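## Task

Bring the printed block to the coffee table in the neighbouring room and leave it there. The robot must not topple or finish leaning, or the task fails. The block must stay on the table without the robot holding it.

## Robot and tools

ROBOT. A Hello Robot Stretch 4 with a single arm. It has an omni-wheel base and a lift that rides up a mast. A telescoping arm reaches straight ahead from the lift, ending in a wrist with yaw, pitch and roll joints and a two-finger gripper. The robot is about 1.6 m tall, and no part of the base rim is more than 0.23 m from the base origin. Loose objects may occasionally get nudged by something outside the robot's control.

FRAMES. Base frame: origin on the floor below the base centre, x ahead, y to the left, z up. hand_pose is expressed in this frame and marks the point centred between the fingers, 0.015 m back from the tips. With all wrist joints at 0 its axes line up with the base axes. The printed hand position may be somewhat wrong. The odometry frame is where the base frame was when the scene began. base_odometry comes only from wheel rotation, so slipping shows up as motion. Its heading grows to the left and wraps within -3.142 to 3.142.

execute_actions. Argument "actions": a list holding one action or none (an empty list only reports state and images). Argument "cameras": optional list from head_camera, head_left_camera, head_right_camera, wrist_camera, all. Omitted, null or ["all"] returns every camera; [] returns none; an unknown name rejects the call. The "pictures" line gives the order of returned images. An action contains "base", "joints" or both, plus optional "pace" and "contact_limits"; or only "end_of_arm". All its motions begin at once and may finish at different moments.
- "base": exactly one key, each a relative offset from where the base last reported itself, not a pose. translate_m: metres, -2 to 2, drives straight, positive ahead. strafe_m: metres, -2 to 2, slides sideways, positive to the left. rotate_rad: radians, -3.2 to 3.2, spins in place, positive counter-clockwise seen from above.
- "joints": a single object of absolute targets keyed by joint name (tolerance for done in brackets). lift_m 0 to 1.2 m (±0.004). arm_m 0 to 0.55 m of extension (±0.004). wrist_yaw_rad -1.134 to 4.276 (±0.02): 0 faces forward, positive turns left, 3.14 is tucked back, above 3.4 the arm may block it. wrist_pitch_rad -1.117 to 4.259 (±0.05): 0 level, 1.57 points down. wrist_roll_rad -1.117 to 4.259 (±0.02): 0 keeps the fingers level, positive turns clockwise seen from behind the hand. gripper_m 0 to 0.08 m, the finger gap (±0.002). A joint target past its range gets clipped and still runs, with a note; any other bad value or unknown key rejects the whole call and nothing moves.
- "pace": "slow", "default" (if omitted), "fast" or "max". Base top speeds are 0.1, 0.3, 0.4, 0.6 m/s and 1, 2, 3, 4 rad/s respectively; with lift_m above 0.2 at the start of a base move these drop, reaching 0.3 m/s and 1 rad/s at lift_m 1.2.
- "contact_limits": {"arm_m": value}, 0 (gentlest) to 0.75 (firmest), default 0.5; the arm stops when it pushes harder.
- "end_of_arm": "enable_torque", sent alone, re-powers any wrist or gripper motor that shut off; it then holds its current position.
A base or joint left out of an action may still be driving to an earlier target without the status showing it. If a result reports a stop, any later execute_actions, wait or finished_scene calls in that same reply are skipped. While you think, the robot keeps its last command.

wait: "seconds" 0 to 10; commands nothing and returns the same report as an empty action list.

zoom_image: "camera" (one of the four names) and "region" [x0, y0, x1, y1] in pixels, origin at the top-left, at most 504 by 504; only cameras with full images in the latest result can be zoomed.

finished_scene: "scene", the integer number of the current scene (1 or 2). Irreversible; its result states success and gives the following task. A reply without any tool call ends all scenes.

RESULTS. base_status and joint_status: "done" (for the base, wheels turned the full amount even if slipping), "off_target" (resting away from target, maybe still pushing), "contact_stop_at_<key>" (met something; that part goes slack, a slack lift can sag and slack wheels can roll), "limit_stop_at_<name>" (a built-in limit), "time_out", "torque_fault" (a wrist or gripper motor overstrained and went limp until enable_torque). After these stops the old target is dropped. "limit_stop_at_tilt" means a lean above 6 degrees; lift, arm and wheels go slack and ignore commands until it lessens. "limit_stop_at_own_body" means a joint would hit the robot; moving away is allowed, and lift and arm may go slack. It tends to occur with wrist_pitch_rad below -0.2 combined with wrist_roll_rad below -0.4 or above 4. on_its_own lists things not commanded in this call; its "held at" is a held target, not a position. lidar_m: 12 rough distances in metres from the base origin, 30-degree sectors starting straight ahead and going counter-clockwise (4th left, 7th behind, 10th right); "-" means nothing seen or closer than 0.25 m. It sees from about 0.15 m up to robot height, so table tops register, but can miss clear objects, thin legs and much behind. wrist_depth_mm: 7 by 7 cells from top-left, median depth 100 to 2000 mm, "-" for none; robot body appears, clear items do not. turned_by_wheels vs turned_by_imu: a gap over about 0.1 rad means a collision or slip, and heading error is roughly their difference. base_tilt in degrees, forward and right positive, with a fixed bias up to about 1.5. motor_effort: percent of maximum, positive toward higher joint values, bracket = peak over the last action; each has a fixed bias and noise. A load in a level gripper pushes wrist_pitch_rad effort away from 0. Wheel efforts wheel_0, wheel_1, wheel_2 are positive for turning right.

GRIPPER. To grasp, command a gap smaller than the object; once the fingers touch, they aim only slightly past contact until you command a gap wider than the object. While squeezing, the reading stays above the command and gripper effort departs from 0; staying beyond about 50 away from 0 makes the motor shut off and the fingers may spring open. After a grasp, "off_target" suggests something is held; "done" usually suggests nothing, though thin or lightly held items can still read done.

CAMERAS. head_camera at the mast top looks ahead and down; turn the base to look elsewhere. head_left_camera and head_right_camera are fisheyes beside it, aimed steeper, showing base and arm. wrist_camera looks along the fingers, fingertips near the bottom of the image.

TIPS AND HAZARDS. At the start, unfold the wrist with lift_m 0.4 and wrist_yaw_rad 0 in one action. Never drive or rotate with over 1 kg held and arm_m above 0.2, especially at fast or max. Avoid steady pushing or pulling, above all with the gripper high or a high contact limit. Avoid pressing the gripper into things during base or arm moves, holding over about 2.7 kg level, drops, slams and hard hits. A base_tilt differing from its starting value may mean a wheel is on something low. Release the object so it rests on the table by itself before ending the scene; quicker robot motion is preferred.

Each tool is called after "Request:" as a command line: name --argument value for each argument, lists and objects as JSON in quotes; but a table of rows of numbers goes row by row, as --pt "numbers of a row", without its own name.

## Session

Request:
execute_actions --actions '[]'

Scene clock: 0.00 s.
base_odometry: x=+0.000 y=+0.000 heading=+0.000 (m, m, rad; odometry frame)
turned_by_wheels: +0.000 (rad since the last result)
turned_by_imu: +0.000 (rad since the last result)
base_tilt: forward=+0.2 right=-0.4 (deg)
lidar_m: 0.78 0.81 1.01 2.25 2.90 0.98 0.86 0.90 0.83 0.74 0.75 0.87
base_status: not commanded
joint_positions: lift_m=+0.222 arm_m=-0.002 wrist_yaw_rad=+3.083 wrist_pitch_rad=-0.006 wrist_roll_rad=+0.020 gripper_m=+0.040
joint_status: not commanded
motor_effort: lift_m=+21 arm_m=-1 wrist_yaw_rad=+1 wrist_pitch_rad=-7 wrist_roll_rad=+1 gripper_m=+1 wheel_0=+1 wheel_1=+0 wheel_2=+0 (%)
hand_pose: x=-0.0380 y=+0.0997 z=+0.4012 quat_wxyz=(+0.029, +0.003, +0.010, +1.000) (m; base frame)
wrist_depth_mm: - 144 1863 1863 1983 - - / - 127 209 1863 1921 1921 - / - 123 167 1366 1366 1983 - / 109 143 210 1756 1921 1921 - / 221 1661 1808 1863 1863 1983 - / 1308 1537 1708 1708 1464 1576 1537 / 1008 1160 108 1098 138 109 1078
pictures: head_camera, head_left_camera, head_right_camera, wrist_camera
Images, in order (width x height): head_camera 420x560, head_left_camera 420x672, head_right_camera 420x672, wrist_camera 616x392.

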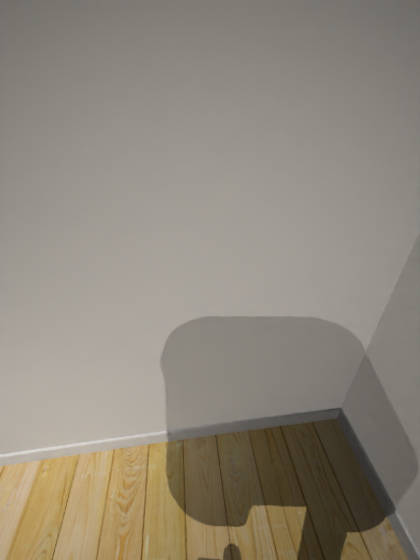

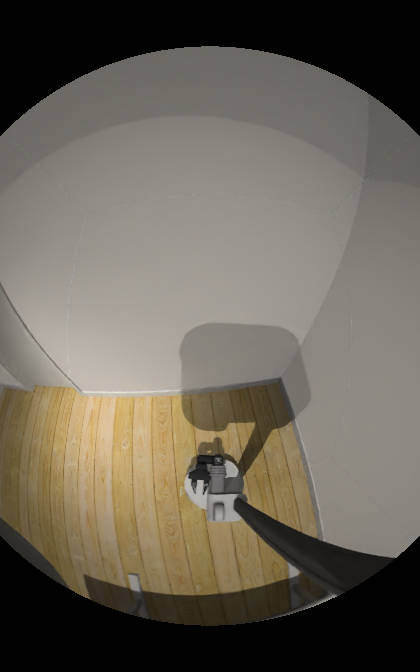

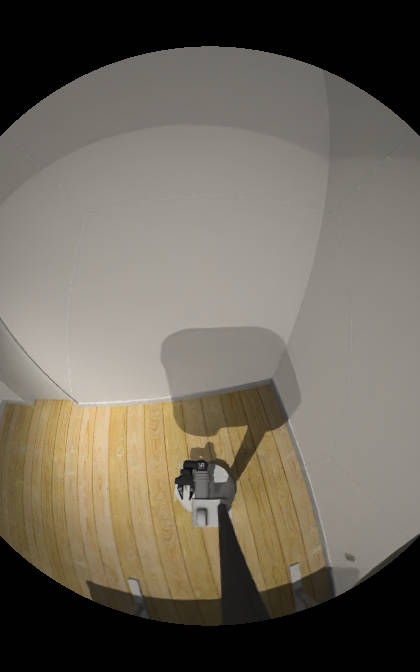

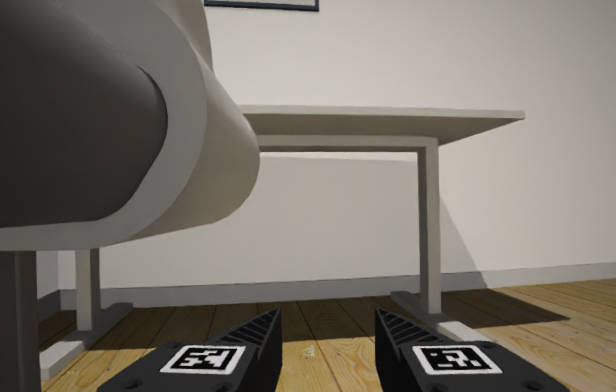

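Request:
execute_actions --actions '[{"base":{"rotate_rad":3.1},"joints":{"lift_m":0.85,"wrist_yaw_rad":0,"gripper_m":0.08}}]'

Scene clock: 6.13 s.
base_odometry: x=+0.000 y=+0.000 heading=+3.100 (m, m, rad; odometry frame)
turned_by_wheels: +3.100 (rad since the last result)
turned_by_imu: +3.127 (rad since the last result)
base_tilt: forward=+0.3 right=-0.2 (deg)
lidar_m: 0.87 0.85 0.86 0.73 0.75 0.90 0.78 0.80 0.97 1.96 2.93 0.95
base_status: done
joint_positions: lift_m=+0.850 arm_m=-0.002 wrist_yaw_rad=+0.000 wrist_pitch_rad=-0.006 wrist_roll_rad=+0.020 gripper_m=+0.080
joint_status: all done
motor_effort: lift_m=+23(24) arm_m=-2(2) wrist_yaw_rad=+0(5) wrist_pitch_rad=-8(7) wrist_roll_rad=+1(1) gripper_m=+3(3) wheel_0=-1(7) wheel_1=-1(6) wheel_2=-1(8) (%)
hand_pose: x=+0.3819 y=-0.0873 z=+1.0293 quat_wxyz=(+1.000, +0.010, -0.003, +0.000) (m; base frame)
wrist_depth_mm: 1366 1430 1430 1499 1537 1661 1661 / 1336 1430 1430 1430 1537 1661 1708 / 1336 1366 1464 1464 1576 1661 1661 / 1366 1397 1430 1537 1576 1661 1661 / 1308 1397 1430 1499 1537 1618 1708 / 1281 1308 1308 1281 1255 1397 1708 / 904 108 140 842 831 115 -
pictures: head_camera, head_left_camera, head_right_camera, wrist_camera
Images, in order (width x height): head_camera 420x560, head_left_camera 420x672, head_right_camera 420x672, wrist_camera 616x392.

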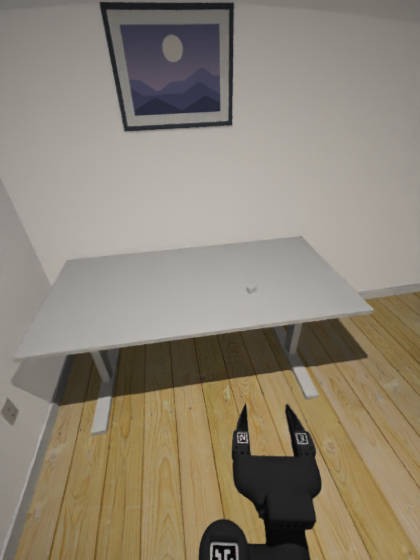

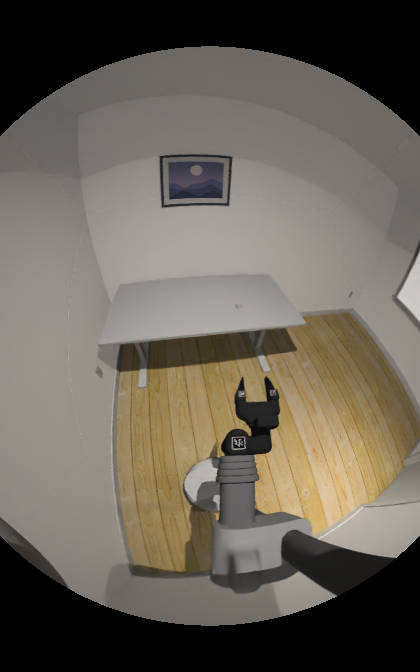

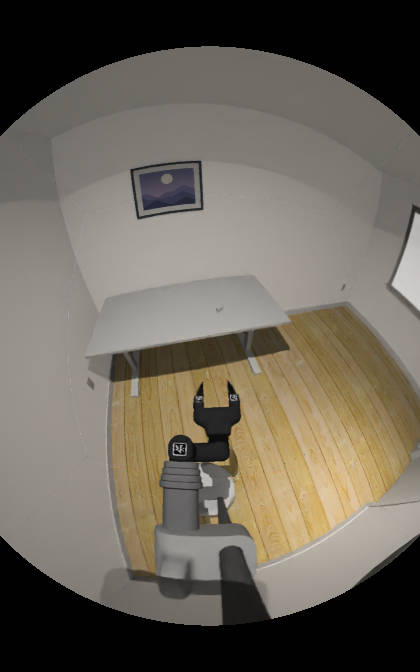

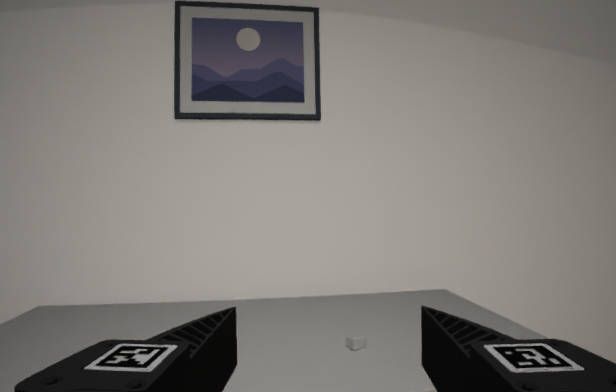

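Request:
execute_actions --actions '[{"base":{"translate_m":0.4},"joints":{"lift_m":0.8,"wrist_pitch_rad":0.7,"arm_m":0.15}}]' --cameras '["head_camera","wrist_camera"]'

Scene clock: 12.93 s.
base_odometry: x=-0.400 y=+0.017 heading=+3.100 (m, m, rad; odometry frame)
turned_by_wheels: +0.000 (rad since the last result)
turned_by_imu: +0.001 (rad since the last result)
base_tilt: forward=+0.3 right=-0.2 (deg)
lidar_m: 0.48 0.49 0.61 0.81 0.84 0.99 1.20 1.19 1.45 2.65 0.90 0.53
base_status: done
joint_positions: lift_m=+0.800 arm_m=+0.149 wrist_yaw_rad=+0.000 wrist_pitch_rad=+0.702 wrist_roll_rad=+0.020 gripper_m=+0.080
joint_status: all done
motor_effort: lift_m=+19(22) arm_m=+5(6) wrist_yaw_rad=+0(0) wrist_pitch_rad=-6(2) wrist_roll_rad=+1(1) gripper_m=+3(3) wheel_0=-1(5) wheel_1=-1(5) wheel_2=+1(9) (%)
hand_pose: x=+0.4824 y=-0.0874 z=+0.8410 quat_wxyz=(+0.939, +0.009, +0.344, -0.003) (m; base frame)
wrist_depth_mm: 788 809 831 854 831 778 960 / 691 661 640 615 603 591 585 / 517 508 500 484 459 473 466 / 427 418 410 404 399 389 387 / 359 353 349 343 340 336 330 / 307 307 303 300 296 291 289 / 277 108 139 271 276 115 -
pictures: head_camera, wrist_camera
Images, in order (width x height): head_camera 420x560, wrist_camera 616x392.

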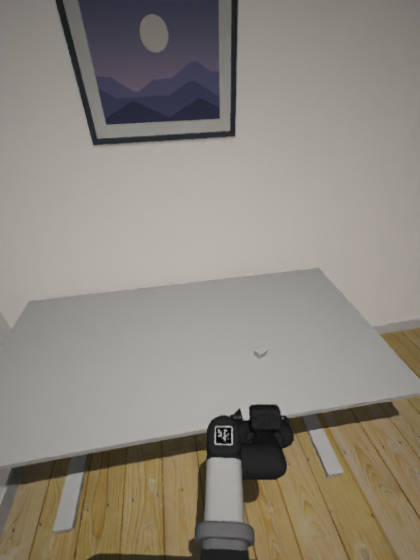

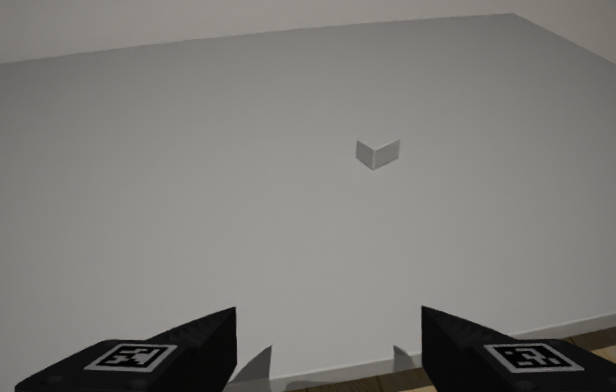

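Request:
execute_actions --actions '[{"base":{"strafe_m":-0.08},"joints":{"lift_m":0.9,"wrist_pitch_rad":1.57,"arm_m":0.42}}]' --cameras '[]'

Request:
execute_actions --actions '[{"base":{"translate_m":0.15}}]' --cameras '["head_camera","wrist_camera"]'

Scene clock: 29.23 s.
base_odometry: x=-0.396 y=+0.097 heading=+3.100 (m, m, rad; odometry frame)
turned_by_wheels: +0.000 (rad since the last result)
turned_by_imu: +0.001 (rad since the last result)
base_tilt: forward=+0.3 right=-0.2 (deg)
lidar_m: 0.48 0.52 0.63 0.90 0.91 1.11 1.16 1.16 1.41 2.62 2.41 0.54
base_status: done
joint_positions: lift_m=+0.900 arm_m=+0.419 wrist_yaw_rad=+0.000 wrist_pitch_rad=+1.570 wrist_roll_rad=+0.020 gripper_m=+0.080
joint_status: all done
motor_effort: lift_m=+23(25) arm_m=+5(7) wrist_yaw_rad=+1(2) wrist_pitch_rad=+1(1) wrist_roll_rad=+1(1) gripper_m=+2(3) wheel_0=+0(8) wheel_1=+0(6) wheel_2=+0(2) (%)
hand_pose: x=+0.5902 y=-0.0874 z=+0.8653 quat_wxyz=(+0.707, +0.007, +0.707, -0.007) (m; base frame)
wrist_depth_mm: 303 301 297 287 290 287 285 / 304 300 297 293 290 287 285 / 303 301 298 291 290 287 282 / 304 300 296 294 289 286 283 / 303 300 298 293 290 289 285 / 303 300 296 293 291 287 976 / 304 108 140 1008 1025 115 -
pictures: none
No camera images: the call's "cameras" was empty. Leave "cameras" out to get every camera's image.

Scene clock: 31.07 s.
base_odometry: x=-0.546 y=+0.103 heading=+3.100 (m, m, rad; odometry frame)
turned_by_wheels: +0.000 (rad since the last result)
turned_by_imu: +0.001 (rad since the last result)
base_tilt: forward=+0.2 right=-0.1 (deg)
lidar_m: 0.35 0.37 0.43 0.84 0.95 1.17 1.30 1.28 1.59 2.74 0.61 0.40
base_status: done
joint_positions: lift_m=+0.900 arm_m=+0.419 wrist_yaw_rad=+0.000 wrist_pitch_rad=+1.570 wrist_roll_rad=+0.020 gripper_m=+0.080
joint_status: not commanded
motor_effort: lift_m=+23(23) arm_m=+5(5) wrist_yaw_rad=+1(0) wrist_pitch_rad=+2(3) wrist_roll_rad=+1(1) gripper_m=+3(2) wheel_0=+0(6) wheel_1=+1(5) wheel_2=+2(8) (%)
hand_pose: x=+0.5902 y=-0.0874 z=+0.8653 quat_wxyz=(+0.707, +0.007, +0.707, -0.007) (m; base frame)
wrist_depth_mm: 304 301 296 293 290 289 285 / 303 301 297 294 291 287 286 / 301 298 298 294 290 287 285 / 304 300 297 293 290 286 285 / 304 300 297 293 290 287 285 / 303 300 293 293 289 286 283 / 303 108 140 293 290 115 -
pictures: head_camera, wrist_camera
Images, in order (width x height): head_camera 420x560, wrist_camera 616x392.

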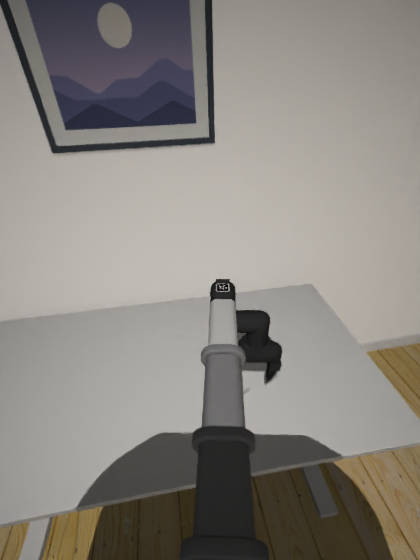

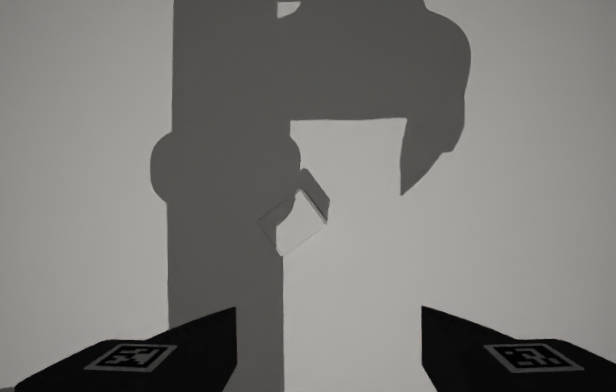

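Request:
execute_actions --actions '[{"base":{"strafe_m":0.025},"joints":{"lift_m":0.82,"wrist_roll_rad":0.95,"arm_m":0.452}}]' --cameras '["wrist_camera"]'

Scene clock: 36.07 s.
base_odometry: x=-0.547 y=+0.078 heading=+3.100 (m, m, rad; odometry frame)
turned_by_wheels: +0.000 (rad since the last result)
turned_by_imu: +0.001 (rad since the last result)
base_tilt: forward=+0.3 right=-0.3 (deg)
lidar_m: 0.34 0.34 0.41 0.86 0.90 1.12 1.30 1.33 1.58 2.74 0.65 0.39
base_status: done
joint_positions: lift_m=+0.820 arm_m=+0.451 wrist_yaw_rad=+0.000 wrist_pitch_rad=+1.570 wrist_roll_rad=+0.950 gripper_m=+0.080
joint_status: all done
motor_effort: lift_m=+19(22) arm_m=+5(6) wrist_yaw_rad=+0(0) wrist_pitch_rad=-1(2) wrist_roll_rad=+2(5) gripper_m=+2(3) wheel_0=+2(6) wheel_1=+0(4) wheel_2=+0(3) (%)
hand_pose: x=+0.6221 y=-0.0874 z=+0.7857 quat_wxyz=(+0.629, +0.323, +0.629, -0.323) (m; base frame)
wrist_depth_mm: 220 218 216 214 213 211 209 / 220 218 216 215 213 211 209 / 220 219 216 213 212 211 209 / 220 217 216 213 212 210 208 / 219 217 216 213 212 210 208 / 219 216 215 185 212 208 208 / 220 108 140 213 211 115 -
pictures: wrist_camera
Images, in order (width x height): wrist_camera 616x392.

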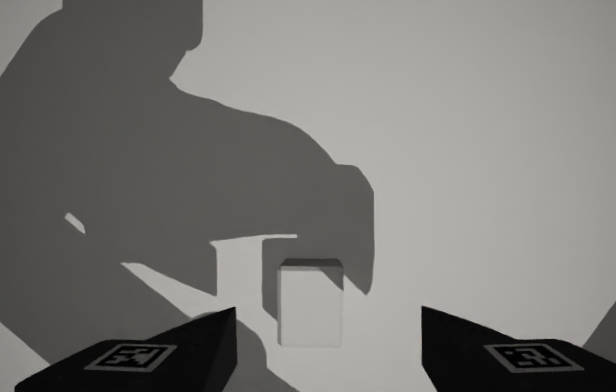

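Request:
execute_actions --actions '[{"joints":{"lift_m":0.775,"arm_m":0.463}}]' --cameras '["wrist_camera"]'

Request:
execute_actions --actions '[{"joints":{"gripper_m":0.02}}]' --cameras '["wrist_camera"]'

Request:
execute_actions --actions '[{"joints":{"lift_m":0.85}}]' --cameras '["wrist_camera"]'

Scene clock: 41.33 s.
base_odometry: x=-0.547 y=+0.078 heading=+3.100 (m, m, rad; odometry frame)
turned_by_wheels: +0.000 (rad since the last result)
turned_by_imu: +0.001 (rad since the last result)
base_tilt: forward=+0.3 right=-0.2 (deg)
lidar_m: 0.32 0.34 0.43 0.84 0.93 1.12 1.32 1.30 1.58 2.75 0.61 0.40
base_status: not commanded
joint_positions: lift_m=+0.775 arm_m=+0.462 wrist_yaw_rad=+0.000 wrist_pitch_rad=+1.570 wrist_roll_rad=+0.950 gripper_m=+0.080
joint_status: all done
motor_effort: lift_m=+18(18) arm_m=+5(5) wrist_yaw_rad=+1(1) wrist_pitch_rad=+0(2) wrist_roll_rad=+2(2) gripper_m=+3(3) wheel_0=+1(1) wheel_1=+0(0) wheel_2=+0(0) (%)
hand_pose: x=+0.6331 y=-0.0874 z=+0.7408 quat_wxyz=(+0.629, +0.323, +0.629, -0.323) (m; base frame)
wrist_depth_mm: 175 173 171 170 168 166 165 / 174 172 171 169 168 166 165 / 174 173 170 169 168 166 165 / 174 172 170 169 167 166 165 / 173 171 170 168 167 166 165 / 173 171 170 154 167 165 164 / 173 108 140 139 166 115 -
pictures: wrist_camera
Images, in order (width x height): wrist_camera 616x392.

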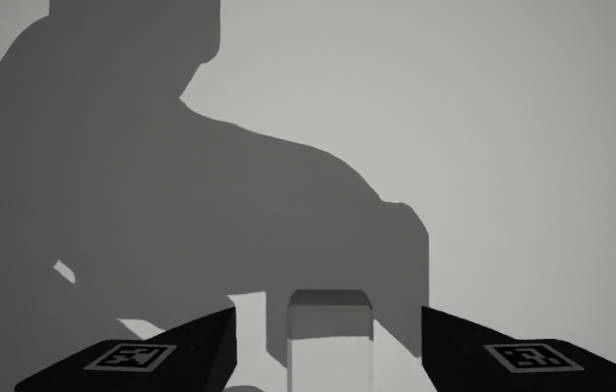

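Scene clock: 42.57 s.
base_odometry: x=-0.547 y=+0.078 heading=+3.100 (m, m, rad; odometry frame)
turned_by_wheels: +0.000 (rad since the last result)
turned_by_imu: +0.000 (rad since the last result)
base_tilt: forward=+0.3 right=-0.3 (deg)
lidar_m: 0.36 0.36 0.45 0.86 0.90 1.11 1.32 1.31 1.60 2.75 0.65 0.41
base_status: not commanded
joint_positions: lift_m=+0.775 arm_m=+0.462 wrist_yaw_rad=+0.000 wrist_pitch_rad=+1.570 wrist_roll_rad=+0.950 gripper_m=+0.030
joint_status: gripper_m off_target (ended at +0.030, target +0.020)
on_its_own: gripper_m is held at +0.025, not at your +0.020, by its contact guard: the fingers met something
motor_effort: lift_m=+18(18) arm_m=+5(5) wrist_yaw_rad=+1(1) wrist_pitch_rad=-1(1) wrist_roll_rad=+2(2) gripper_m=-35(35) wheel_0=+1(1) wheel_1=+0(0) wheel_2=+0(0) (%)
hand_pose: x=+0.6331 y=-0.0874 z=+0.7408 quat_wxyz=(+0.629, +0.323, +0.629, -0.323) (m; base frame)
wrist_depth_mm: 174 173 171 169 168 166 166 / 174 173 171 169 168 166 165 / 174 172 171 169 167 166 166 / 173 173 170 169 167 166 164 / 173 171 170 168 167 166 165 / 173 171 170 149 167 165 164 / 173 171 115 139 113 165 164
pictures: wrist_camera
Images, in order (width x height): wrist_camera 616x392.

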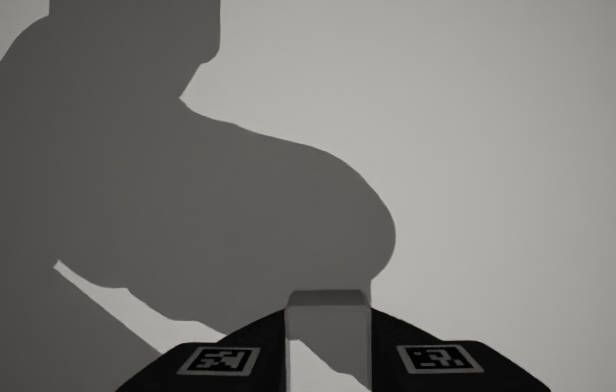

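Scene clock: 43.83 s.
base_odometry: x=-0.547 y=+0.078 heading=+3.100 (m, m, rad; odometry frame)
turned_by_wheels: +0.000 (rad since the last result)
turned_by_imu: +0.000 (rad since the last result)
base_tilt: forward=+0.3 right=-0.2 (deg)
lidar_m: 0.31 0.36 0.43 0.88 0.92 1.10 1.32 1.31 1.59 2.73 0.64 0.40
base_status: not commanded
joint_positions: lift_m=+0.850 arm_m=+0.462 wrist_yaw_rad=+0.000 wrist_pitch_rad=+1.570 wrist_roll_rad=+0.950 gripper_m=+0.030
joint_status: all done
on_its_own: gripper_m is held at +0.025, not at your +0.020, by its contact guard: the fingers met something
motor_effort: lift_m=+23(24) arm_m=+5(5) wrist_yaw_rad=+2(1) wrist_pitch_rad=+1(0) wrist_roll_rad=+2(2) gripper_m=-34(34) wheel_0=+2(2) wheel_1=+0(0) wheel_2=+1(1) (%)
hand_pose: x=+0.6331 y=-0.0874 z=+0.8154 quat_wxyz=(+0.629, +0.323, +0.629, -0.323) (m; base frame)
wrist_depth_mm: 251 250 246 244 243 240 237 / 252 248 245 244 242 240 237 / 250 247 247 244 242 239 238 / 250 247 246 243 241 240 237 / 250 247 245 243 240 240 237 / 250 247 245 149 240 238 236 / 249 247 115 139 113 236 237
pictures: wrist_camera
Images, in order (width x height): wrist_camera 616x392.

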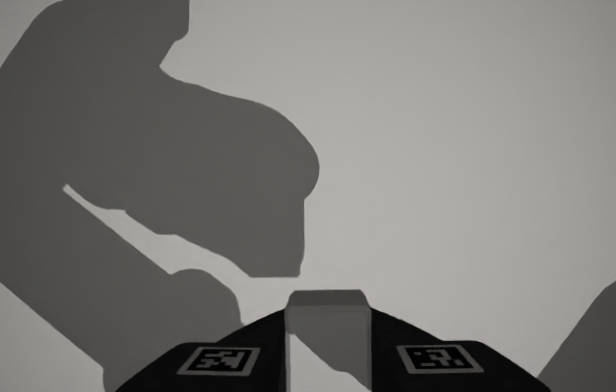

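Request:
execute_actions --actions '[{"base":{"rotate_rad":-1.75},"joints":{"arm_m":0.0,"wrist_roll_rad":0}}]' --cameras '["head_camera","head_left_camera"]'

Scene clock: 48.47 s.
base_odometry: x=-0.547 y=+0.078 heading=+1.350 (m, m, rad; odometry frame)
turned_by_wheels: -1.750 (rad since the last result)
turned_by_imu: -1.764 (rad since the last result)
base_tilt: forward=+0.1 right=-0.2 (deg)
lidar_m: 2.35 2.74 0.46 0.35 0.33 0.39 0.67 0.90 1.01 1.33 1.32 1.46
base_status: done
joint_positions: lift_m=+0.850 arm_m=+0.001 wrist_yaw_rad=+0.000 wrist_pitch_rad=+1.570 wrist_roll_rad=+0.000 gripper_m=+0.030
joint_status: all done
on_its_own: gripper_m is held at +0.025, not at your +0.020, by its contact guard: the fingers met something
motor_effort: lift_m=+23(23) arm_m=-6(8) wrist_yaw_rad=+1(1) wrist_pitch_rad=+1(0) wrist_roll_rad=+0(4) gripper_m=-36(35) wheel_0=-1(7) wheel_1=+1(9) wheel_2=-1(7) (%)
hand_pose: x=+0.1720 y=-0.0874 z=+0.8154 quat_wxyz=(+0.707, +0.000, +0.707, +0.000) (m; base frame)
wrist_depth_mm: 1008 991 976 960 960 946 931 / 991 1008 976 960 960 931 931 / 991 991 976 976 960 960 931 / 1008 1008 960 960 946 960 931 / 976 991 768 759 946 946 946 / 991 976 759 149 946 931 931 / 1008 991 115 139 112 931 931
pictures: head_camera, head_left_camera
Images, in order (width x height): head_camera 420x560, head_left_camera 420x672.

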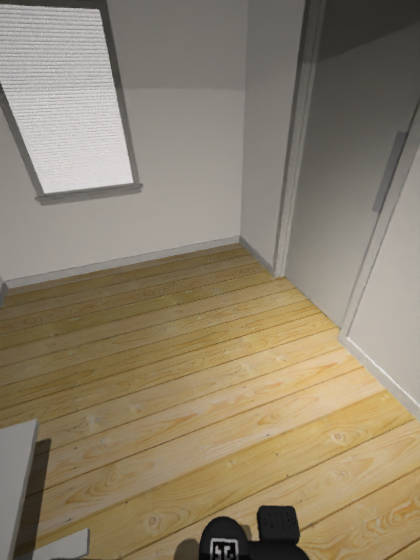

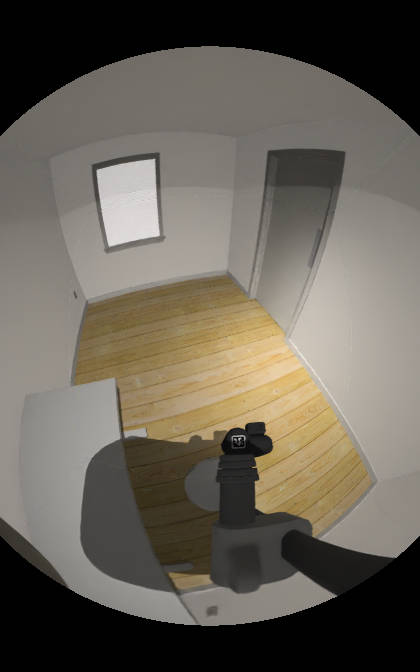

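Request:
execute_actions --actions '[{"base":{"translate_m":1.7},"joints":{"wrist_yaw_rad":3.08},"pace":"fast"}]' --cameras '[]'

Request:
execute_actions --actions '[{"base":{"rotate_rad":-1.24},"joints":{"lift_m":0.6}}]' --cameras '["head_camera","head_left_camera","head_right_camera"]'

Scene clock: 60.10 s.
base_odometry: x=-0.175 y=+1.737 heading=+1.350 (m, m, rad; odometry frame)
turned_by_wheels: +0.000 (rad since the last result)
turned_by_imu: +0.000 (rad since the last result)
base_tilt: forward=+0.1 right=-0.2 (deg)
lidar_m: 1.18 1.21 1.29 1.84 1.78 1.33 1.80 1.81 0.89 0.78 0.77 0.78
base_status: done
joint_positions: lift_m=+0.850 arm_m=+0.001 wrist_yaw_rad=+3.080 wrist_pitch_rad=+1.570 wrist_roll_rad=+0.000 gripper_m=+0.030
joint_status: all done
on_its_own: gripper_m is held at +0.025, not at your +0.020, by its contact guard: the fingers met something
motor_effort: lift_m=+22(22) arm_m=-5(6) wrist_yaw_rad=+2(11) wrist_pitch_rad=+2(1) wrist_roll_rad=+0(0) gripper_m=-35(36) wheel_0=-1(5) wheel_1=-2(9) wheel_2=+2(11) (%)
hand_pose: x=+0.1770 y=+0.0873 z=+0.8154 quat_wxyz=(+0.022, -0.707, +0.022, +0.707) (m; base frame)
wrist_depth_mm: 991 424 991 976 946 946 931 / 991 991 759 759 960 960 946 / 1008 1008 768 750 946 946 946 / 1008 991 759 768 960 946 931 / 1008 991 976 946 960 946 931 / 991 976 976 149 946 960 931 / 976 976 115 139 112 946 931
pictures: none
No camera images: the call's "cameras" was empty. Leave "cameras" out to get every camera's image.

Scene clock: 62.20 s.
base_odometry: x=-0.175 y=+1.737 heading=+0.110 (m, m, rad; odometry frame)
turned_by_wheels: -1.240 (rad since the last result)
turned_by_imu: -1.250 (rad since the last result)
base_tilt: forward=+0.3 right=-0.2 (deg)
lidar_m: 0.76 0.79 0.97 1.21 1.26 1.68 1.74 1.30 1.37 2.48 1.08 0.83
base_status: done
joint_positions: lift_m=+0.600 arm_m=+0.001 wrist_yaw_rad=+3.080 wrist_pitch_rad=+1.570 wrist_roll_rad=+0.000 gripper_m=+0.030
joint_status: all done
on_its_own: gripper_m is held at +0.025, not at your +0.020, by its contact guard: the fingers met something
motor_effort: lift_m=+19(22) arm_m=-5(5) wrist_yaw_rad=+1(1) wrist_pitch_rad=+3(1) wrist_roll_rad=+1(1) gripper_m=-34(35) wheel_0=+0(6) wheel_1=+2(7) wheel_2=+0(7) (%)
hand_pose: x=+0.1771 y=+0.0873 z=+0.5657 quat_wxyz=(+0.022, -0.707, +0.022, +0.707) (m; base frame)
wrist_depth_mm: 750 427 508 508 715 707 691 / 741 525 508 504 504 707 691 / 750 521 508 496 496 715 691 / 750 741 508 508 707 699 691 / 750 723 512 544 707 699 691 / 750 732 723 149 707 691 699 / 741 732 114 139 112 699 691
pictures: head_camera, head_left_camera, head_right_camera
Images, in order (width x height): head_camera 420x560, head_left_camera 420x672, head_right_camera 420x672.

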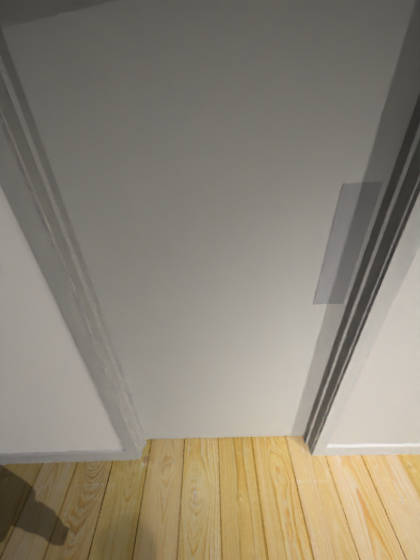

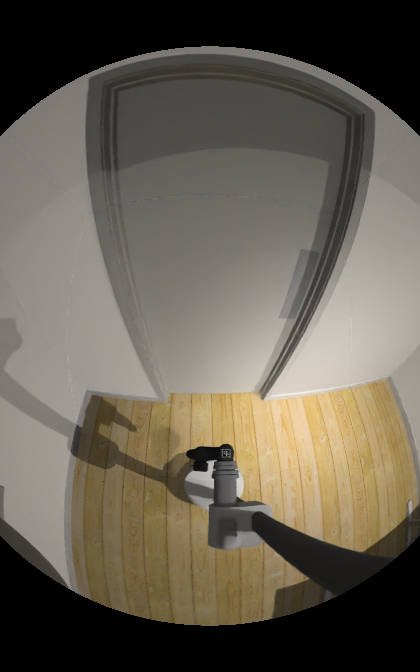

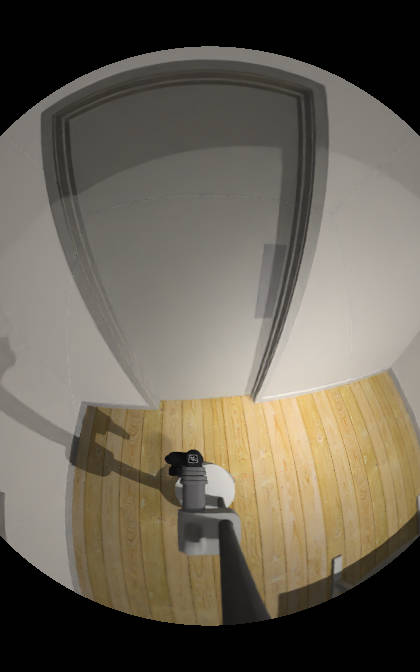

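Request:
execute_actions --actions '[{"base":{"strafe_m":-0.12},"joints":{"wrist_yaw_rad":-0.9}}]' --cameras '[]'

Request:
execute_actions --actions '[{"base":{"translate_m":0.55}}]' --cameras '[]'

Request:
execute_actions --actions '[{"base":{"translate_m":0.5},"pace":"slow"}]' --cameras '["head_camera","head_left_camera","head_right_camera"]'

Scene clock: 70.43 s.
base_odometry: x=-0.162 y=+1.617 heading=+0.110 (m, m, rad; odometry frame)
turned_by_wheels: +0.000 (rad since the last result)
turned_by_imu: +0.002 (rad since the last result)
base_tilt: forward=+0.4 right=-0.2 (deg)
lidar_m: 0.77 0.78 0.96 1.32 1.36 1.78 1.75 1.24 1.32 2.35 1.06 0.77
base_status: done
joint_positions: lift_m=+0.600 arm_m=+0.001 wrist_yaw_rad=-0.900 wrist_pitch_rad=+1.570 wrist_roll_rad=+0.000 gripper_m=+0.030
joint_status: all done
on_its_own: gripper_m is held at +0.025, not at your +0.020, by its contact guard: the fingers met something
motor_effort: lift_m=+18(18) arm_m=-5(5) wrist_yaw_rad=+0(3) wrist_pitch_rad=+2(1) wrist_roll_rad=+1(0) gripper_m=-36(35) wheel_0=+0(8) wheel_1=+2(8) wheel_2=+0(1) (%)
hand_pose: x=+0.1034 y=-0.0545 z=+0.5657 quat_wxyz=(+0.637, +0.307, +0.637, -0.308) (m; base frame)
wrist_depth_mm: 741 732 723 723 715 707 691 / 741 741 732 715 707 707 699 / 741 732 723 732 723 699 691 / 741 741 715 496 504 707 699 / 741 732 723 504 500 508 691 / 741 732 517 149 496 484 699 / 741 723 115 139 112 296 296
pictures: none
No camera images: the call's "cameras" was empty. Leave "cameras" out to get every camera's image.

Scene clock: 73.73 s.
base_odometry: x=+0.385 y=+1.678 heading=+0.110 (m, m, rad; odometry frame)
turned_by_wheels: +0.000 (rad since the last result)
turned_by_imu: +0.000 (rad since the last result)
base_tilt: forward=+0.3 right=-0.1 (deg)
lidar_m: 0.25 0.25 0.34 0.56 1.39 1.89 2.29 1.69 2.14 0.86 0.33 0.25
base_status: done
joint_positions: lift_m=+0.600 arm_m=+0.001 wrist_yaw_rad=-0.900 wrist_pitch_rad=+1.570 wrist_roll_rad=+0.000 gripper_m=+0.030
joint_status: not commanded
on_its_own: gripper_m is held at +0.025, not at your +0.020, by its contact guard: the fingers met something
motor_effort: lift_m=+19(19) arm_m=-5(5) wrist_yaw_rad=+1(1) wrist_pitch_rad=+0(1) wrist_roll_rad=+1(1) gripper_m=-35(35) wheel_0=-1(5) wheel_1=+1(7) wheel_2=+1(9) (%)
hand_pose: x=+0.1034 y=-0.0545 z=+0.5657 quat_wxyz=(+0.637, +0.307, +0.637, -0.308) (m; base frame)
wrist_depth_mm: 147 188 259 421 500 707 699 / 163 216 317 591 715 699 707 / 186 253 404 715 715 699 699 / 214 309 544 504 500 699 699 / 252 389 609 500 496 504 699 / 304 544 517 149 492 488 699 / 377 683 114 138 112 293 294
pictures: none
No camera images: the call's "cameras" was empty. Leave "cameras" out to get every camera's image.

Scene clock: 80.03 s.
base_odometry: x=+0.882 y=+1.733 heading=+0.110 (m, m, rad; odometry frame)
turned_by_wheels: +0.000 (rad since the last result)
turned_by_imu: +0.004 (rad since the last result)
base_tilt: forward=+0.3 right=-0.4 (deg)
lidar_m: 0.25 0.25 0.25 0.25 0.40 1.95 2.80 2.16 0.32 0.64 1.80 1.97
base_status: done
joint_positions: lift_m=+0.600 arm_m=+0.001 wrist_yaw_rad=-0.900 wrist_pitch_rad=+1.570 wrist_roll_rad=+0.000 gripper_m=+0.030
joint_status: not commanded
on_its_own: gripper_m is held at +0.025, not at your +0.020, by its contact guard: the fingers met something
motor_effort: lift_m=+20(21) arm_m=-5(5) wrist_yaw_rad=+1(0) wrist_pitch_rad=+2(2) wrist_roll_rad=+1(1) gripper_m=-35(34) wheel_0=+0(13) wheel_1=+1(10) wheel_2=-1(17) (%)
hand_pose: x=+0.1033 y=-0.0544 z=+0.5656 quat_wxyz=(+0.637, +0.307, +0.637, -0.308) (m; base frame)
wrist_depth_mm: 293 741 732 715 715 699 699 / 281 445 732 715 715 691 691 / 274 402 723 707 715 699 699 / 266 384 699 500 500 699 654 / 258 373 530 500 500 500 691 / 250 355 508 149 500 492 691 / 243 324 115 139 112 296 296
pictures: head_camera, head_left_camera, head_right_camera
Images, in order (width x height): head_camera 420x560, head_left_camera 420x672, head_right_camera 420x672.

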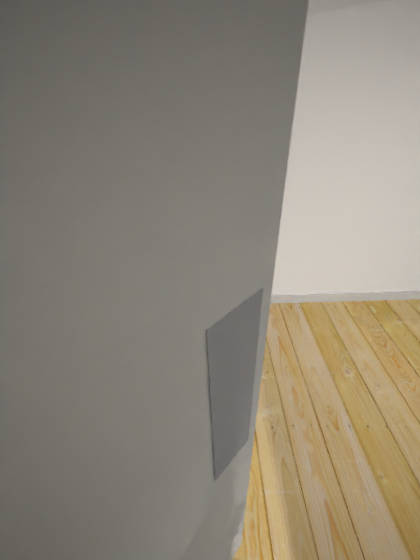

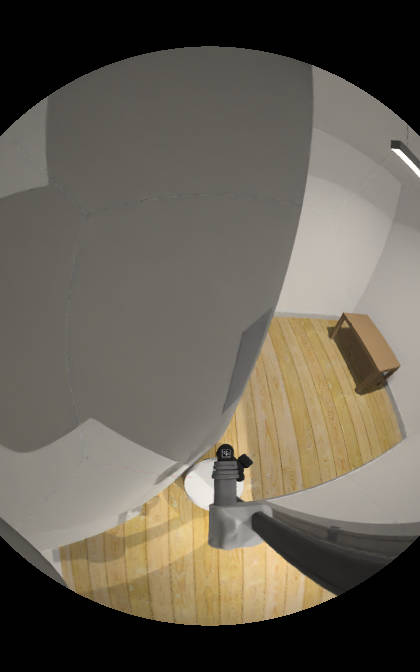

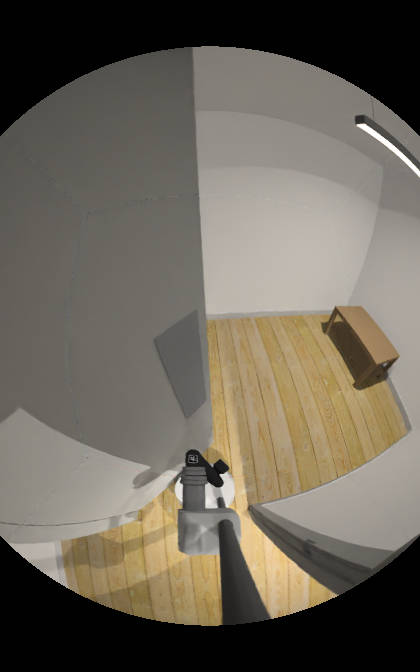

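Request:
execute_actions --actions '[{"base":{"translate_m":0.3}}]' --cameras '[]'

Request:
execute_actions --actions '[{"base":{"rotate_rad":-1.15},"joints":{"wrist_yaw_rad":0}}]' --cameras '[]'

Request:
execute_actions --actions '[{"base":{"translate_m":1.35},"joints":{"arm_m":0.45},"pace":"fast"}]' --cameras '["head_camera","wrist_camera"]'

Scene clock: 88.47 s.
base_odometry: x=+1.180 y=+1.766 heading=+0.111 (m, m, rad; odometry frame)
turned_by_wheels: +0.000 (rad since the last result)
turned_by_imu: +0.001 (rad since the last result)
base_tilt: forward=+0.3 right=-0.2 (deg)
lidar_m: 1.59 0.25 0.25 0.25 0.33 0.69 3.13 0.54 0.66 1.68 1.71 1.67
base_status: done
joint_positions: lift_m=+0.600 arm_m=+0.001 wrist_yaw_rad=-0.900 wrist_pitch_rad=+1.570 wrist_roll_rad=+0.000 gripper_m=+0.030
joint_status: not commanded
on_its_own: gripper_m is held at +0.025, not at your +0.020, by its contact guard: the fingers met something
motor_effort: lift_m=+21(21) arm_m=-5(5) wrist_yaw_rad=+1(0) wrist_pitch_rad=+1(1) wrist_roll_rad=+1(1) gripper_m=-35(36) wheel_0=+2(6) wheel_1=+0(6) wheel_2=+1(11) (%)
hand_pose: x=+0.1033 y=-0.0544 z=+0.5656 quat_wxyz=(+0.637, +0.307, +0.637, -0.308) (m; base frame)
wrist_depth_mm: 741 732 732 723 715 715 699 / 750 732 723 723 707 699 707 / 741 723 732 715 715 707 699 / 750 732 723 500 508 699 691 / 741 741 732 508 496 504 691 / 741 569 517 149 492 492 699 / 362 459 115 139 113 294 296
pictures: none
No camera images: the call's "cameras" was empty. Leave "cameras" out to get every camera's image.

Scene clock: 90.27 s.
base_odometry: x=+1.180 y=+1.766 heading=-1.039 (m, m, rad; odometry frame)
turned_by_wheels: -1.150 (rad since the last result)
turned_by_imu: -1.159 (rad since the last result)
base_tilt: forward=+0.3 right=-0.2 (deg)
lidar_m: 1.70 1.72 1.59 0.28 0.25 0.25 0.28 0.56 3.08 0.56 0.61 1.26
base_status: done
joint_positions: lift_m=+0.600 arm_m=+0.001 wrist_yaw_rad=+0.000 wrist_pitch_rad=+1.570 wrist_roll_rad=+0.000 gripper_m=+0.030
joint_status: all done
on_its_own: gripper_m is held at +0.025, not at your +0.020, by its contact guard: the fingers met something
motor_effort: lift_m=+21(21) arm_m=-5(5) wrist_yaw_rad=+2(5) wrist_pitch_rad=+0(0) wrist_roll_rad=+1(1) gripper_m=-34(35) wheel_0=+0(7) wheel_1=+1(8) wheel_2=+0(6) (%)
hand_pose: x=+0.1719 y=-0.0874 z=+0.5656 quat_wxyz=(+0.707, +0.000, +0.707, +0.000) (m; base frame)
wrist_depth_mm: 750 732 723 723 715 699 699 / 741 723 723 707 707 699 691 / 741 732 732 715 707 699 691 / 741 732 732 707 707 699 683 / 732 732 512 504 707 699 691 / 732 544 508 149 508 699 691 / 741 517 114 139 112 691 699
pictures: none
No camera images: the call's "cameras" was empty. Leave "cameras" out to get every camera's image.

Scene clock: 94.93 s.
base_odometry: x=+1.864 y=+0.602 heading=-1.039 (m, m, rad; odometry frame)
turned_by_wheels: +0.000 (rad since the last result)
turned_by_imu: +0.000 (rad since the last result)
base_tilt: forward=+0.4 right=-0.2 (deg)
lidar_m: 0.42 0.52 1.07 1.11 1.42 2.66 1.44 1.07 0.96 0.98 1.18 0.40
base_status: done
joint_positions: lift_m=+0.600 arm_m=+0.449 wrist_yaw_rad=+0.000 wrist_pitch_rad=+1.570 wrist_roll_rad=+0.000 gripper_m=+0.030
joint_status: all done
on_its_own: gripper_m is held at +0.025, not at your +0.020, by its contact guard: the fingers met something
motor_effort: lift_m=+20(21) arm_m=+5(7) wrist_yaw_rad=+0(1) wrist_pitch_rad=+1(0) wrist_roll_rad=+1(2) gripper_m=-34(36) wheel_0=-1(6) wheel_1=+1(8) wheel_2=+1(12) (%)
hand_pose: x=+0.6202 y=-0.0874 z=+0.5656 quat_wxyz=(+0.707, +0.000, +0.707, +0.000) (m; base frame)
wrist_depth_mm: 273 272 266 263 262 258 256 / 274 270 267 264 260 257 256 / 273 268 266 263 259 258 256 / 273 270 266 263 262 258 255 / 272 270 267 263 260 257 254 / 272 270 266 149 259 257 255 / 273 271 115 139 113 256 254
pictures: head_camera, wrist_camera
Images, in order (width x height): head_camera 420x560, wrist_camera 616x392.

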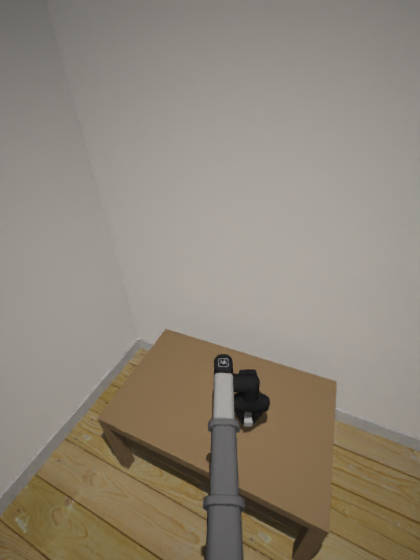

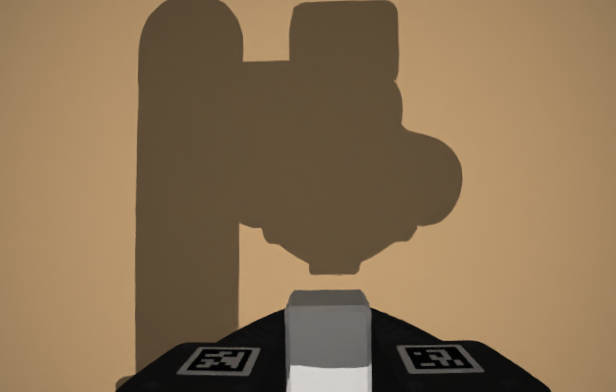

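Request:
execute_actions --actions '[{"joints":{"lift_m":0.507}}]' --cameras '[]'

Request:
execute_actions --actions '[{"joints":{"gripper_m":0.06}}]' --cameras '[]'

Request:
execute_actions --actions '[{"joints":{"lift_m":0.56}}]' --cameras '["wrist_camera"]'

Request:
finished_scene --scene 1

Scene clock: 101.20 s.
base_odometry: x=+1.864 y=+0.602 heading=-1.039 (m, m, rad; odometry frame)
turned_by_wheels: +0.000 (rad since the last result)
turned_by_imu: +0.001 (rad since the last result)
base_tilt: forward=+0.4 right=-0.2 (deg)
lidar_m: 0.42 0.53 1.08 1.08 1.40 2.64 1.42 1.07 0.97 0.96 1.17 0.39
base_status: not commanded
joint_positions: lift_m=+0.507 arm_m=+0.449 wrist_yaw_rad=+0.000 wrist_pitch_rad=+1.570 wrist_roll_rad=+0.000 gripper_m=+0.030
joint_status: all done
on_its_own: gripper_m is held at +0.025, not at your +0.020, by its contact guard: the fingers met something
motor_effort: lift_m=+18(21) arm_m=+5(5) wrist_yaw_rad=+0(0) wrist_pitch_rad=+2(1) wrist_roll_rad=+2(1) gripper_m=-34(36) wheel_0=-1(0) wheel_1=+0(1) wheel_2=+1(1) (%)
hand_pose: x=+0.6202 y=-0.0874 z=+0.4727 quat_wxyz=(+0.707, +0.000, +0.707, +0.000) (m; base frame)
wrist_depth_mm: 177 175 173 171 170 167 166 / 177 175 173 171 168 167 166 / 177 174 172 170 168 167 166 / 177 175 173 171 168 167 165 / 177 175 172 171 168 167 165 / 177 174 173 149 168 167 165 / 176 175 114 139 112 166 165
pictures: none
No camera images: the call's "cameras" was empty. Leave "cameras" out to get every camera's image.

Scene clock: 102.13 s.
base_odometry: x=+1.864 y=+0.602 heading=-1.039 (m, m, rad; odometry frame)
turned_by_wheels: +0.000 (rad since the last result)
turned_by_imu: +0.000 (rad since the last result)
base_tilt: forward=+0.5 right=-0.3 (deg)
lidar_m: 0.39 0.54 1.06 1.10 1.41 2.66 1.40 1.07 0.93 0.97 1.18 0.40
base_status: not commanded
joint_positions: lift_m=+0.507 arm_m=+0.449 wrist_yaw_rad=+0.000 wrist_pitch_rad=+1.570 wrist_roll_rad=+0.000 gripper_m=+0.060
joint_status: all done
motor_effort: lift_m=+18(18) arm_m=+5(5) wrist_yaw_rad=+0(0) wrist_pitch_rad=+1(1) wrist_roll_rad=+2(1) gripper_m=+4(31) wheel_0=-1(1) wheel_1=+1(1) wheel_2=+1(1) (%)
hand_pose: x=+0.6202 y=-0.0874 z=+0.4727 quat_wxyz=(+0.707, +0.000, +0.707, +0.000) (m; base frame)
wrist_depth_mm: 177 175 173 171 168 167 166 / 177 174 173 171 169 167 166 / 176 175 173 170 169 167 165 / 177 175 172 171 168 167 165 / 177 175 173 171 168 167 165 / 176 174 172 156 168 167 165 / 176 112 122 142 142 107 -
pictures: none
No camera images: the call's "cameras" was empty. Leave "cameras" out to get every camera's image.

Scene clock: 103.27 s.
base_odometry: x=+1.864 y=+0.602 heading=-1.039 (m, m, rad; odometry frame)
turned_by_wheels: +0.000 (rad since the last result)
turned_by_imu: +0.000 (rad since the last result)
base_tilt: forward=+0.2 right=-0.2 (deg)
lidar_m: 0.43 0.56 1.06 1.11 1.38 2.66 1.46 1.06 0.97 0.97 1.21 0.39
base_status: not commanded
joint_positions: lift_m=+0.560 arm_m=+0.449 wrist_yaw_rad=+0.000 wrist_pitch_rad=+1.570 wrist_roll_rad=+0.000 gripper_m=+0.060
joint_status: all done
motor_effort: lift_m=+23(24) arm_m=+5(5) wrist_yaw_rad=+0(0) wrist_pitch_rad=+1(2) wrist_roll_rad=+2(2) gripper_m=+4(3) wheel_0=-1(1) wheel_1=+1(1) wheel_2=+1(1) (%)
hand_pose: x=+0.6202 y=-0.0874 z=+0.5253 quat_wxyz=(+0.707, +0.000, +0.707, +0.000) (m; base frame)
wrist_depth_mm: 231 229 226 224 220 218 216 / 232 229 227 224 221 218 216 / 233 229 227 223 221 219 216 / 230 229 226 224 220 218 216 / 231 229 225 223 221 217 216 / 230 229 225 195 219 218 216 / 230 112 121 222 221 107 -
pictures: wrist_camera
Images, in order (width x height): wrist_camera 616x392.

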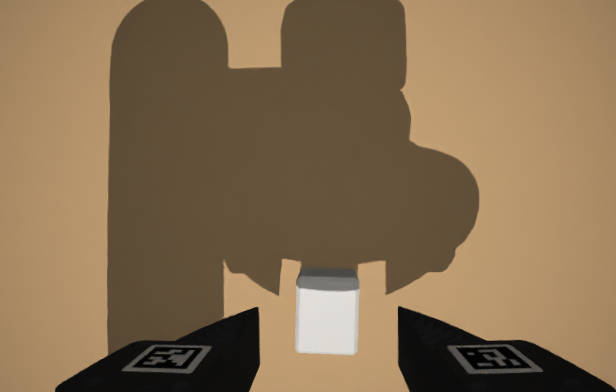

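The scene is finished: the task was done.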